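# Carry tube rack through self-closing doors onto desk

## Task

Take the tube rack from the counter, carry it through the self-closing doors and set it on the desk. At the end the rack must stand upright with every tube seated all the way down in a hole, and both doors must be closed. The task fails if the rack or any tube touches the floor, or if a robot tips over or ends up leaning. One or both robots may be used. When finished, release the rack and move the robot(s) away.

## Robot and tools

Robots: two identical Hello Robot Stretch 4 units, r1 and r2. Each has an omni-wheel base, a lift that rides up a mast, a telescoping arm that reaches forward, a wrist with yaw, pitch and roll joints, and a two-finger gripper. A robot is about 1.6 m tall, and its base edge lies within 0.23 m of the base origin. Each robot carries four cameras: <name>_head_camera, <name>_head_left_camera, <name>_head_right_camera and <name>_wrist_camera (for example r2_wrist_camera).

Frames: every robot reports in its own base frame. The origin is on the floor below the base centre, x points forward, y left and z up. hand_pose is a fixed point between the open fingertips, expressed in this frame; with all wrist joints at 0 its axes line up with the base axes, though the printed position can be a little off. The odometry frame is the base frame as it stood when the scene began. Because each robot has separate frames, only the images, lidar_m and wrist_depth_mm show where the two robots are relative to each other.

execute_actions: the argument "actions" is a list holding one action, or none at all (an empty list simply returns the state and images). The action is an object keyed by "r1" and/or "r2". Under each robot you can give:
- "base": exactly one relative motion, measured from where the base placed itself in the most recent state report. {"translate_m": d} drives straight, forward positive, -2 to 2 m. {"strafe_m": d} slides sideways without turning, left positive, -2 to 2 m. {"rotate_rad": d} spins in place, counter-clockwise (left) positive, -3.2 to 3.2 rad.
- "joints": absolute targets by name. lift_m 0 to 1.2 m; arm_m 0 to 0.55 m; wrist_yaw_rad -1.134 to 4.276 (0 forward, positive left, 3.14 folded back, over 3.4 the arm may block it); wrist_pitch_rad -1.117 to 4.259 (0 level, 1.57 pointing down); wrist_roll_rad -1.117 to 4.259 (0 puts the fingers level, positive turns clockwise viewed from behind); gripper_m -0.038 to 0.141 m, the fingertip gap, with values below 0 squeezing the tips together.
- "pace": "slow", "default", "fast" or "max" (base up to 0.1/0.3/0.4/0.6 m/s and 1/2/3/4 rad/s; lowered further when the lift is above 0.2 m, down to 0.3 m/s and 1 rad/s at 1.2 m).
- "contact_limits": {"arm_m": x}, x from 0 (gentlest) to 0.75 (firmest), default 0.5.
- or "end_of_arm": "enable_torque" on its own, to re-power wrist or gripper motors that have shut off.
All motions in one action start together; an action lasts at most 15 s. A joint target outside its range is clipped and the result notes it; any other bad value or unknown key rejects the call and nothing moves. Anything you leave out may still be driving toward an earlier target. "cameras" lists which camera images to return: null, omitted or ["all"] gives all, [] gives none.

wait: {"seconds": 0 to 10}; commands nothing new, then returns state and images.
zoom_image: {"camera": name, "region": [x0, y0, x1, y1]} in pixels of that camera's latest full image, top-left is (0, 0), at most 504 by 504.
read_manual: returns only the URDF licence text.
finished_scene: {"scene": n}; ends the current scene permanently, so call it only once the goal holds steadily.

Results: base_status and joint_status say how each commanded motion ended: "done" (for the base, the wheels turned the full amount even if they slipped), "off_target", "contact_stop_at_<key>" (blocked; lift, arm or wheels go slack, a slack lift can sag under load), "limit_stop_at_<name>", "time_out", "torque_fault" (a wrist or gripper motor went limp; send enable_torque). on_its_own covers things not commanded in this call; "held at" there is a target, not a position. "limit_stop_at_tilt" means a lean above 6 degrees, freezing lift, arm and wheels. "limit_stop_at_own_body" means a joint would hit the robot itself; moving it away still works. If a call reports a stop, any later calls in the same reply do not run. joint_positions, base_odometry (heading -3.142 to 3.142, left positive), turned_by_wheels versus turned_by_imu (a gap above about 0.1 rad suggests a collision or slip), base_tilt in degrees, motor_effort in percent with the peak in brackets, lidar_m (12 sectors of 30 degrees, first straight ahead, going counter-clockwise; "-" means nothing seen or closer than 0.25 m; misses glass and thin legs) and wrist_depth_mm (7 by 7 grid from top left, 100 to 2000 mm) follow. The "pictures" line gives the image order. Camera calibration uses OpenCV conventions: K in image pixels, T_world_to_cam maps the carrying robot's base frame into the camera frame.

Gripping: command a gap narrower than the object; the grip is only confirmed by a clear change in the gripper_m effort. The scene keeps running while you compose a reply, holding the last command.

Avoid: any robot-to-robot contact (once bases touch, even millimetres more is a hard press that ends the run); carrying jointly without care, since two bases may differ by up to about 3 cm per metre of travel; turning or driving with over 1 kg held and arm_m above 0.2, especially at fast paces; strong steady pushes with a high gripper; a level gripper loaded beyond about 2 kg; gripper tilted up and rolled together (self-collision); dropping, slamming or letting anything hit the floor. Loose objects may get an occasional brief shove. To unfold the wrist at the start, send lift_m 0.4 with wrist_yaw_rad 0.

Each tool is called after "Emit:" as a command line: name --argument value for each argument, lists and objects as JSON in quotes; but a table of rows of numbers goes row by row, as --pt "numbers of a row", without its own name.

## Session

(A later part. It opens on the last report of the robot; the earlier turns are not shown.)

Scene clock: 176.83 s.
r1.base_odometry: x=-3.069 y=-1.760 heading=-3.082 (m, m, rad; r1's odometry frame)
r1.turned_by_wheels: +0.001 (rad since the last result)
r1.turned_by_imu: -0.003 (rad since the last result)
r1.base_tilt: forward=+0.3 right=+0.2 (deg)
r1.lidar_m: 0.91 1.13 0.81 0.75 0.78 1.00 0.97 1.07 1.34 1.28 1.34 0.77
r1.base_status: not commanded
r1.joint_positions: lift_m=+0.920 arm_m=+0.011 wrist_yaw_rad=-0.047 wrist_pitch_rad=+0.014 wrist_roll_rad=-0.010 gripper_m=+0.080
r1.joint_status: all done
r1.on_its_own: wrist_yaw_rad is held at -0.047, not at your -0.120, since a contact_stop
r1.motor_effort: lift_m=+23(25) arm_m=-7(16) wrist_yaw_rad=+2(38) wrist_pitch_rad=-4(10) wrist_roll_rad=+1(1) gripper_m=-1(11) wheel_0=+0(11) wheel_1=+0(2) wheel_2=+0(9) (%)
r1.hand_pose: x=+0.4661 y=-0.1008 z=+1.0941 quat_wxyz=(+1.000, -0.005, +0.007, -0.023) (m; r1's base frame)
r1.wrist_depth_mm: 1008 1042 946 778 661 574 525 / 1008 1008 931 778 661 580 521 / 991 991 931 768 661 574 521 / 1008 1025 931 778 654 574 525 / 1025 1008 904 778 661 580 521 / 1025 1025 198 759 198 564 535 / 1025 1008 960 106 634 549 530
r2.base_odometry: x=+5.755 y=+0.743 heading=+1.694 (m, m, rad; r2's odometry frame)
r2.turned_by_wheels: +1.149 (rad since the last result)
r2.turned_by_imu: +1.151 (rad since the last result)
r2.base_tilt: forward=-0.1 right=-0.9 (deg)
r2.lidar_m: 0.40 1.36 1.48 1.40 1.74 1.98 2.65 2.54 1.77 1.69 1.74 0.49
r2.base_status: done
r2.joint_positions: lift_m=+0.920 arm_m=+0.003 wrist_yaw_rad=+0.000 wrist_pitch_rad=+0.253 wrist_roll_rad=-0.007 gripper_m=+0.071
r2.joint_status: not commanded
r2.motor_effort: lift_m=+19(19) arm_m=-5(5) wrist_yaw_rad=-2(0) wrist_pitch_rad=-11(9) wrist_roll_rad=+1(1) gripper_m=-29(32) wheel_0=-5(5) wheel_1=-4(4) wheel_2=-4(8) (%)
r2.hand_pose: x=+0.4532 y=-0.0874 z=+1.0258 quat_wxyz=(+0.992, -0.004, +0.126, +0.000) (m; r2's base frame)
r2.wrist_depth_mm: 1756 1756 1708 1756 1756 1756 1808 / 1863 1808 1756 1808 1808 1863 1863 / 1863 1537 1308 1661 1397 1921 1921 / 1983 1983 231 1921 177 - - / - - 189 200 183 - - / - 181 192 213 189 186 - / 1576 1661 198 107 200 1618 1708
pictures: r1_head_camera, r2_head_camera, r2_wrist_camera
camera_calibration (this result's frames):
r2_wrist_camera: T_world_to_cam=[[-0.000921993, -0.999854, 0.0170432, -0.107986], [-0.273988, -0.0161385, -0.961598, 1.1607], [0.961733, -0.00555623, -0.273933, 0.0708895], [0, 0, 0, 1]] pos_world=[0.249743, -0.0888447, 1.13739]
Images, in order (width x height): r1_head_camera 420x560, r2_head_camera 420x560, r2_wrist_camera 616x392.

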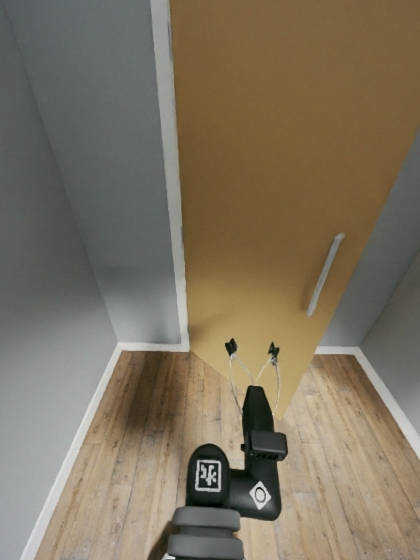

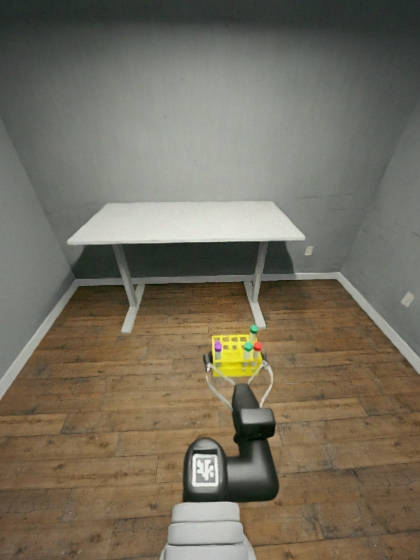

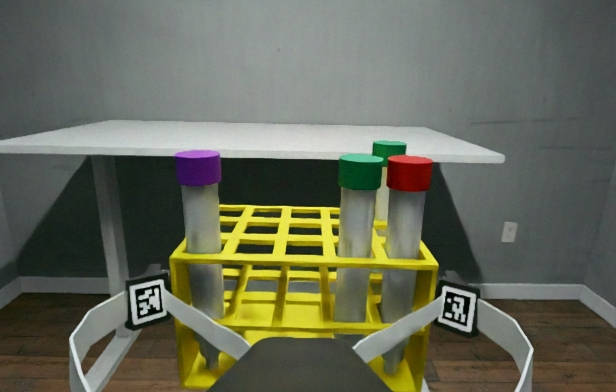

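Desk is about 0.97 m high; raise.

Emit:
execute_actions --actions '[{"r2":{"base":{"translate_m":0.9},"joints":{"lift_m":0.98,"arm_m":0.2}}}]' --cameras '["r2_head_camera","r2_wrist_camera"]'

Scene clock: 182.17 s.
r1.base_odometry: x=-3.069 y=-1.760 heading=-3.082 (m, m, rad; r1's odometry frame)
r1.turned_by_wheels: +0.000 (rad since the last result)
r1.turned_by_imu: +0.001 (rad since the last result)
r1.base_tilt: forward=+0.6 right=+0.3 (deg)
r1.lidar_m: 1.22 1.14 0.80 0.75 0.79 1.02 0.98 1.06 1.32 1.28 1.34 1.30
r1.base_status: not commanded
r1.joint_positions: lift_m=+0.920 arm_m=+0.011 wrist_yaw_rad=-0.047 wrist_pitch_rad=+0.014 wrist_roll_rad=-0.010 gripper_m=+0.080
r1.joint_status: not commanded
r1.on_its_own: wrist_yaw_rad is held at -0.047, not at your -0.120, since a contact_stop
r1.motor_effort: lift_m=+23(23) arm_m=-7(7) wrist_yaw_rad=-1(1) wrist_pitch_rad=-5(5) wrist_roll_rad=-2(0) gripper_m=-3(4) wheel_0=+0(0) wheel_1=-1(0) wheel_2=+0(1) (%)
r1.hand_pose: x=+0.4661 y=-0.1008 z=+1.0941 quat_wxyz=(+1.000, -0.005, +0.007, -0.023) (m; r1's base frame)
r1.wrist_depth_mm: 991 1025 1025 1025 1060 1060 1098 / 991 1025 1042 1060 1042 1078 1098 / 991 1008 1060 1042 1060 1078 1078 / 1042 1025 1025 1060 1078 1078 1098 / 1025 1042 1042 1042 1078 1098 1098 / 1008 1025 198 1060 199 1098 1098 / 1025 1025 1042 107 1078 1078 1078
r2.base_odometry: x=+5.644 y=+1.636 heading=+1.694 (m, m, rad; r2's odometry frame)
r2.turned_by_wheels: +0.001 (rad since the last result)
r2.turned_by_imu: +0.002 (rad since the last result)
r2.base_tilt: forward=-0.1 right=-0.8 (deg)
r2.lidar_m: 0.41 0.42 0.60 1.44 1.48 2.09 3.63 2.46 1.77 1.66 0.62 0.45
r2.base_status: done
r2.joint_positions: lift_m=+0.980 arm_m=+0.199 wrist_yaw_rad=+0.000 wrist_pitch_rad=+0.253 wrist_roll_rad=-0.007 gripper_m=+0.071
r2.joint_status: all done
r2.motor_effort: lift_m=+19(21) arm_m=+5(7) wrist_yaw_rad=-2(1) wrist_pitch_rad=-9(11) wrist_roll_rad=+1(0) gripper_m=-30(31) wheel_0=+4(8) wheel_1=+3(8) wheel_2=+0(14) (%)
r2.hand_pose: x=+0.6493 y=-0.0874 z=+1.0858 quat_wxyz=(+0.992, -0.004, +0.126, +0.000) (m; r2's base frame)
r2.wrist_depth_mm: 707 715 715 723 723 732 723 / 741 741 750 750 750 750 750 / 778 768 768 788 768 788 788 / 798 798 232 798 178 809 831 / 549 564 186 200 183 591 603 / 418 181 191 213 189 186 445 / 332 338 197 107 201 334 351
pictures: r2_head_camera, r2_wrist_camera
camera_calibration (this result's frames):
r2_wrist_camera: T_world_to_cam=[[-0.000931682, -0.999854, 0.0170431, -0.108824], [-0.273872, -0.0161364, -0.961631, 1.27206], [0.961766, -0.00556357, -0.273817, -0.101373], [0, 0, 0, 1]] pos_world=[0.445779, -0.0888453, 1.19735]
Images, in order (width x height): r2_head_camera 420x560, r2_wrist_camera 616x392.

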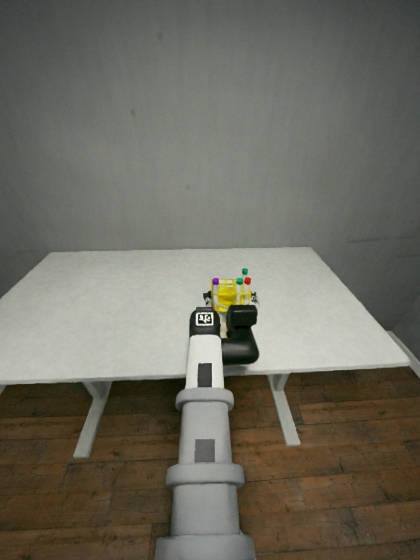

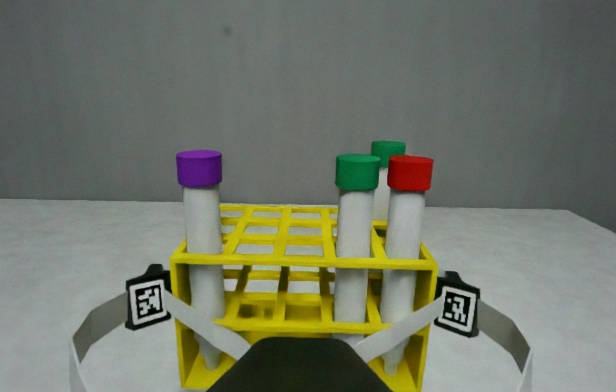

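Emit:
execute_actions --actions '[{"r2":{"joints":{"lift_m":0.897},"pace":"slow"}}]' --cameras '[]'

Emit:
execute_actions --actions '[{"r2":{"joints":{"gripper_m":0.141}}}]' --cameras '[]'

Emit:
execute_actions --actions '[{"r2":{"base":{"translate_m":-0.3},"joints":{"arm_m":0.005}}}]' --cameras '["r1_head_left_camera","r2_wrist_camera"]'

Scene clock: 187.03 s.
r1.base_odometry: x=-3.069 y=-1.760 heading=-3.082 (m, m, rad; r1's odometry frame)
r1.turned_by_wheels: +0.000 (rad since the last result)
r1.turned_by_imu: +0.001 (rad since the last result)
r1.base_tilt: forward=+0.4 right=+0.4 (deg)
r1.lidar_m: 1.23 1.14 0.79 0.76 0.79 1.00 0.97 1.08 1.31 1.28 1.32 1.30
r1.base_status: not commanded
r1.joint_positions: lift_m=+0.920 arm_m=+0.011 wrist_yaw_rad=-0.047 wrist_pitch_rad=+0.014 wrist_roll_rad=-0.010 gripper_m=+0.080
r1.joint_status: not commanded
r1.on_its_own: wrist_yaw_rad is held at -0.047, not at your -0.120, since a contact_stop
r1.motor_effort: lift_m=+23(23) arm_m=-7(7) wrist_yaw_rad=+1(1) wrist_pitch_rad=-5(5) wrist_roll_rad=+0(2) gripper_m=-4(2) wheel_0=+0(1) wheel_1=+0(0) wheel_2=+0(0) (%)
r1.hand_pose: x=+0.4661 y=-0.1008 z=+1.0941 quat_wxyz=(+1.000, -0.005, +0.007, -0.023) (m; r1's base frame)
r1.wrist_depth_mm: 1008 976 1042 1025 1042 1060 1060 / 991 1008 1042 1042 1060 1060 1098 / 1008 991 1060 1060 1042 1078 1098 / 991 1008 1060 1060 1060 1060 1078 / 991 1008 1025 1060 1060 1078 1098 / 1008 1025 197 1060 198 1078 1098 / 1025 1008 1060 106 1060 1098 1078
r2.base_odometry: x=+5.644 y=+1.636 heading=+1.694 (m, m, rad; r2's odometry frame)
r2.turned_by_wheels: +0.000 (rad since the last result)
r2.turned_by_imu: +0.001 (rad since the last result)
r2.base_tilt: forward=-0.1 right=-0.8 (deg)
r2.lidar_m: 0.41 0.43 0.59 1.43 1.49 2.08 3.61 2.44 1.76 1.64 0.64 0.44
r2.base_status: not commanded
r2.joint_positions: lift_m=+0.897 arm_m=+0.199 wrist_yaw_rad=+0.000 wrist_pitch_rad=+0.253 wrist_roll_rad=-0.007 gripper_m=+0.071
r2.joint_status: all done
r2.motor_effort: lift_m=+15(21) arm_m=+5(5) wrist_yaw_rad=-1(2) wrist_pitch_rad=-8(10) wrist_roll_rad=+1(1) gripper_m=-29(30) wheel_0=+4(4) wheel_1=+3(3) wheel_2=+0(0) (%)
r2.hand_pose: x=+0.6493 y=-0.0874 z=+1.0032 quat_wxyz=(+0.992, -0.004, +0.126, +0.000) (m; r2's base frame)
r2.wrist_depth_mm: 723 715 715 723 723 715 732 / 741 741 759 741 759 759 759 / 768 778 778 788 788 778 788 / 539 549 231 564 177 603 603 / 364 370 187 200 182 389 397 / 274 181 191 214 189 186 293 / 220 222 197 107 200 222 231
pictures: none
No camera images: the call's "cameras" was empty. Leave "cameras" out to get every camera's image.

Scene clock: 188.77 s.
r1.base_odometry: x=-3.069 y=-1.760 heading=-3.082 (m, m, rad; r1's odometry frame)
r1.turned_by_wheels: +0.000 (rad since the last result)
r1.turned_by_imu: +0.000 (rad since the last result)
r1.base_tilt: forward=+0.7 right=+0.2 (deg)
r1.lidar_m: 1.24 1.13 0.81 0.76 0.79 1.00 0.99 1.06 1.33 1.29 1.32 1.30
r1.base_status: not commanded
r1.joint_positions: lift_m=+0.920 arm_m=+0.011 wrist_yaw_rad=-0.047 wrist_pitch_rad=+0.014 wrist_roll_rad=-0.010 gripper_m=+0.080
r1.joint_status: not commanded
r1.on_its_own: wrist_yaw_rad is held at -0.047, not at your -0.120, since a contact_stop
r1.motor_effort: lift_m=+23(23) arm_m=-7(7) wrist_yaw_rad=+0(1) wrist_pitch_rad=-6(6) wrist_roll_rad=+2(1) gripper_m=-1(5) wheel_0=-1(0) wheel_1=-1(0) wheel_2=+0(0) (%)
r1.hand_pose: x=+0.4661 y=-0.1008 z=+1.0941 quat_wxyz=(+1.000, -0.005, +0.007, -0.023) (m; r1's base frame)
r1.wrist_depth_mm: 1008 1025 1042 1042 1060 1060 1098 / 991 1008 1042 1042 1060 1060 1078 / 991 1008 1042 1042 1060 1060 1098 / 1008 1008 1042 1042 1078 1098 1060 / 1008 1008 1042 1025 1078 1060 1098 / 1008 991 198 1060 199 1060 1118 / 1008 1025 1025 107 1078 1098 1138
r2.base_odometry: x=+5.644 y=+1.636 heading=+1.694 (m, m, rad; r2's odometry frame)
r2.turned_by_wheels: +0.000 (rad since the last result)
r2.turned_by_imu: +0.000 (rad since the last result)
r2.base_tilt: forward=-0.1 right=-0.8 (deg)
r2.lidar_m: 0.42 0.43 0.59 1.44 1.50 2.13 3.63 2.47 1.74 1.66 0.64 0.45
r2.base_status: not commanded
r2.joint_positions: lift_m=+0.897 arm_m=+0.199 wrist_yaw_rad=+0.000 wrist_pitch_rad=+0.252 wrist_roll_rad=-0.007 gripper_m=+0.141
r2.joint_status: all done
r2.motor_effort: lift_m=+15(16) arm_m=+5(5) wrist_yaw_rad=-1(2) wrist_pitch_rad=-4(8) wrist_roll_rad=+1(1) gripper_m=-1(34) wheel_0=+4(4) wheel_1=+3(3) wheel_2=+0(0) (%)
r2.hand_pose: x=+0.6493 y=-0.0874 z=+1.0034 quat_wxyz=(+0.992, -0.004, +0.126, +0.000) (m; r2's base frame)
r2.wrist_depth_mm: 707 707 715 715 723 723 723 / 741 741 750 750 741 750 759 / 768 768 778 778 778 788 788 / 539 554 271 569 196 603 609 / 366 373 217 236 204 392 397 / 276 255 211 213 208 264 296 / 222 223 221 107 224 230 233
pictures: none
No camera images: the call's "cameras" was empty. Leave "cameras" out to get every camera's image.

Scene clock: 191.23 s.
r1.base_odometry: x=-3.069 y=-1.760 heading=-3.082 (m, m, rad; r1's odometry frame)
r1.turned_by_wheels: +0.000 (rad since the last result)
r1.turned_by_imu: +0.000 (rad since the last result)
r1.base_tilt: forward=+0.5 right=+0.3 (deg)
r1.lidar_m: 1.20 1.12 0.80 0.75 0.79 1.02 0.99 1.08 1.33 1.28 1.33 1.29
r1.base_status: not commanded
r1.joint_positions: lift_m=+0.920 arm_m=+0.011 wrist_yaw_rad=-0.047 wrist_pitch_rad=+0.014 wrist_roll_rad=-0.010 gripper_m=+0.080
r1.joint_status: not commanded
r1.on_its_own: wrist_yaw_rad is held at -0.047, not at your -0.120, since a contact_stop
r1.motor_effort: lift_m=+23(23) arm_m=-7(7) wrist_yaw_rad=+2(2) wrist_pitch_rad=-7(6) wrist_roll_rad=+2(0) gripper_m=-1(0) wheel_0=+0(0) wheel_1=+0(0) wheel_2=+0(1) (%)
r1.hand_pose: x=+0.4661 y=-0.1008 z=+1.0941 quat_wxyz=(+1.000, -0.005, +0.007, -0.023) (m; r1's base frame)
r1.wrist_depth_mm: 1008 1025 1025 1060 1060 1042 1078 / 1025 1025 1042 1025 1078 1078 1118 / 1008 991 1025 1042 1078 1060 1078 / 1042 1025 1042 1042 1060 1060 1138 / 991 1025 1008 1060 1078 1078 1118 / 1008 1042 198 1042 198 1060 1078 / 1008 1008 1042 107 1078 1098 1098
r2.base_odometry: x=+5.681 y=+1.338 heading=+1.694 (m, m, rad; r2's odometry frame)
r2.turned_by_wheels: +0.000 (rad since the last result)
r2.turned_by_imu: +0.000 (rad since the last result)
r2.base_tilt: forward=-0.1 right=-0.8 (deg)
r2.lidar_m: 0.70 0.74 0.99 1.44 1.49 2.11 3.29 2.48 1.76 1.67 1.73 0.76
r2.base_status: done
r2.joint_positions: lift_m=+0.897 arm_m=+0.006 wrist_yaw_rad=+0.000 wrist_pitch_rad=+0.252 wrist_roll_rad=-0.007 gripper_m=+0.141
r2.joint_status: all done
r2.motor_effort: lift_m=+15(16) arm_m=-5(7) wrist_yaw_rad=-1(2) wrist_pitch_rad=-5(9) wrist_roll_rad=+1(0) gripper_m=+0(2) wheel_0=-4(11) wheel_1=-3(6) wheel_2=+2(12) (%)
r2.hand_pose: x=+0.4562 y=-0.0874 z=+1.0034 quat_wxyz=(+0.992, -0.004, +0.126, +0.000) (m; r2's base frame)
r2.wrist_depth_mm: 1182 1182 1160 1182 1182 1205 1205 / 1229 1255 1229 1229 1205 1229 1255 / 1060 1098 1138 820 1255 1281 1308 / 549 559 569 580 597 609 621 / 1397 1397 1430 1397 1397 1008 1430 / 1464 1397 1464 1464 1464 1464 1499 / 1499 1499 1499 107 1576 1537 1537
pictures: r1_head_left_camera, r2_wrist_camera
camera_calibration (this result's frames):
r2_wrist_camera: T_world_to_cam=[[-0.000996405, -0.999854, 0.0170421, -0.107582], [-0.272983, -0.0161229, -0.961884, 1.13979], [0.962018, -0.00561063, -0.272927, 0.0607322], [0, 0, 0, 1]] pos_world=[0.25261, -0.088849, 1.11476]
Images, in order (width x height): r1_head_left_camera 420x672, r2_wrist_camera 616x392.

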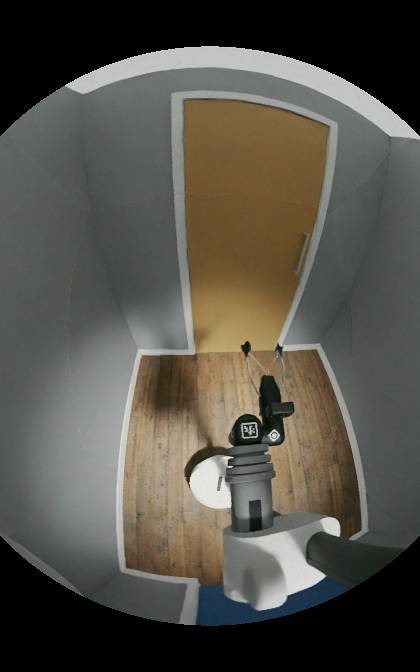

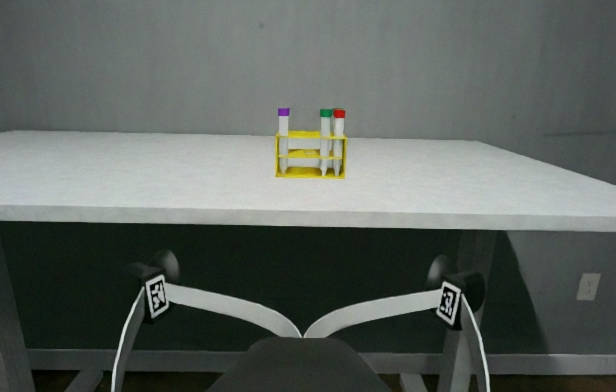

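Emit:
finished_scene --scene 1

The scene is finished: the task was done.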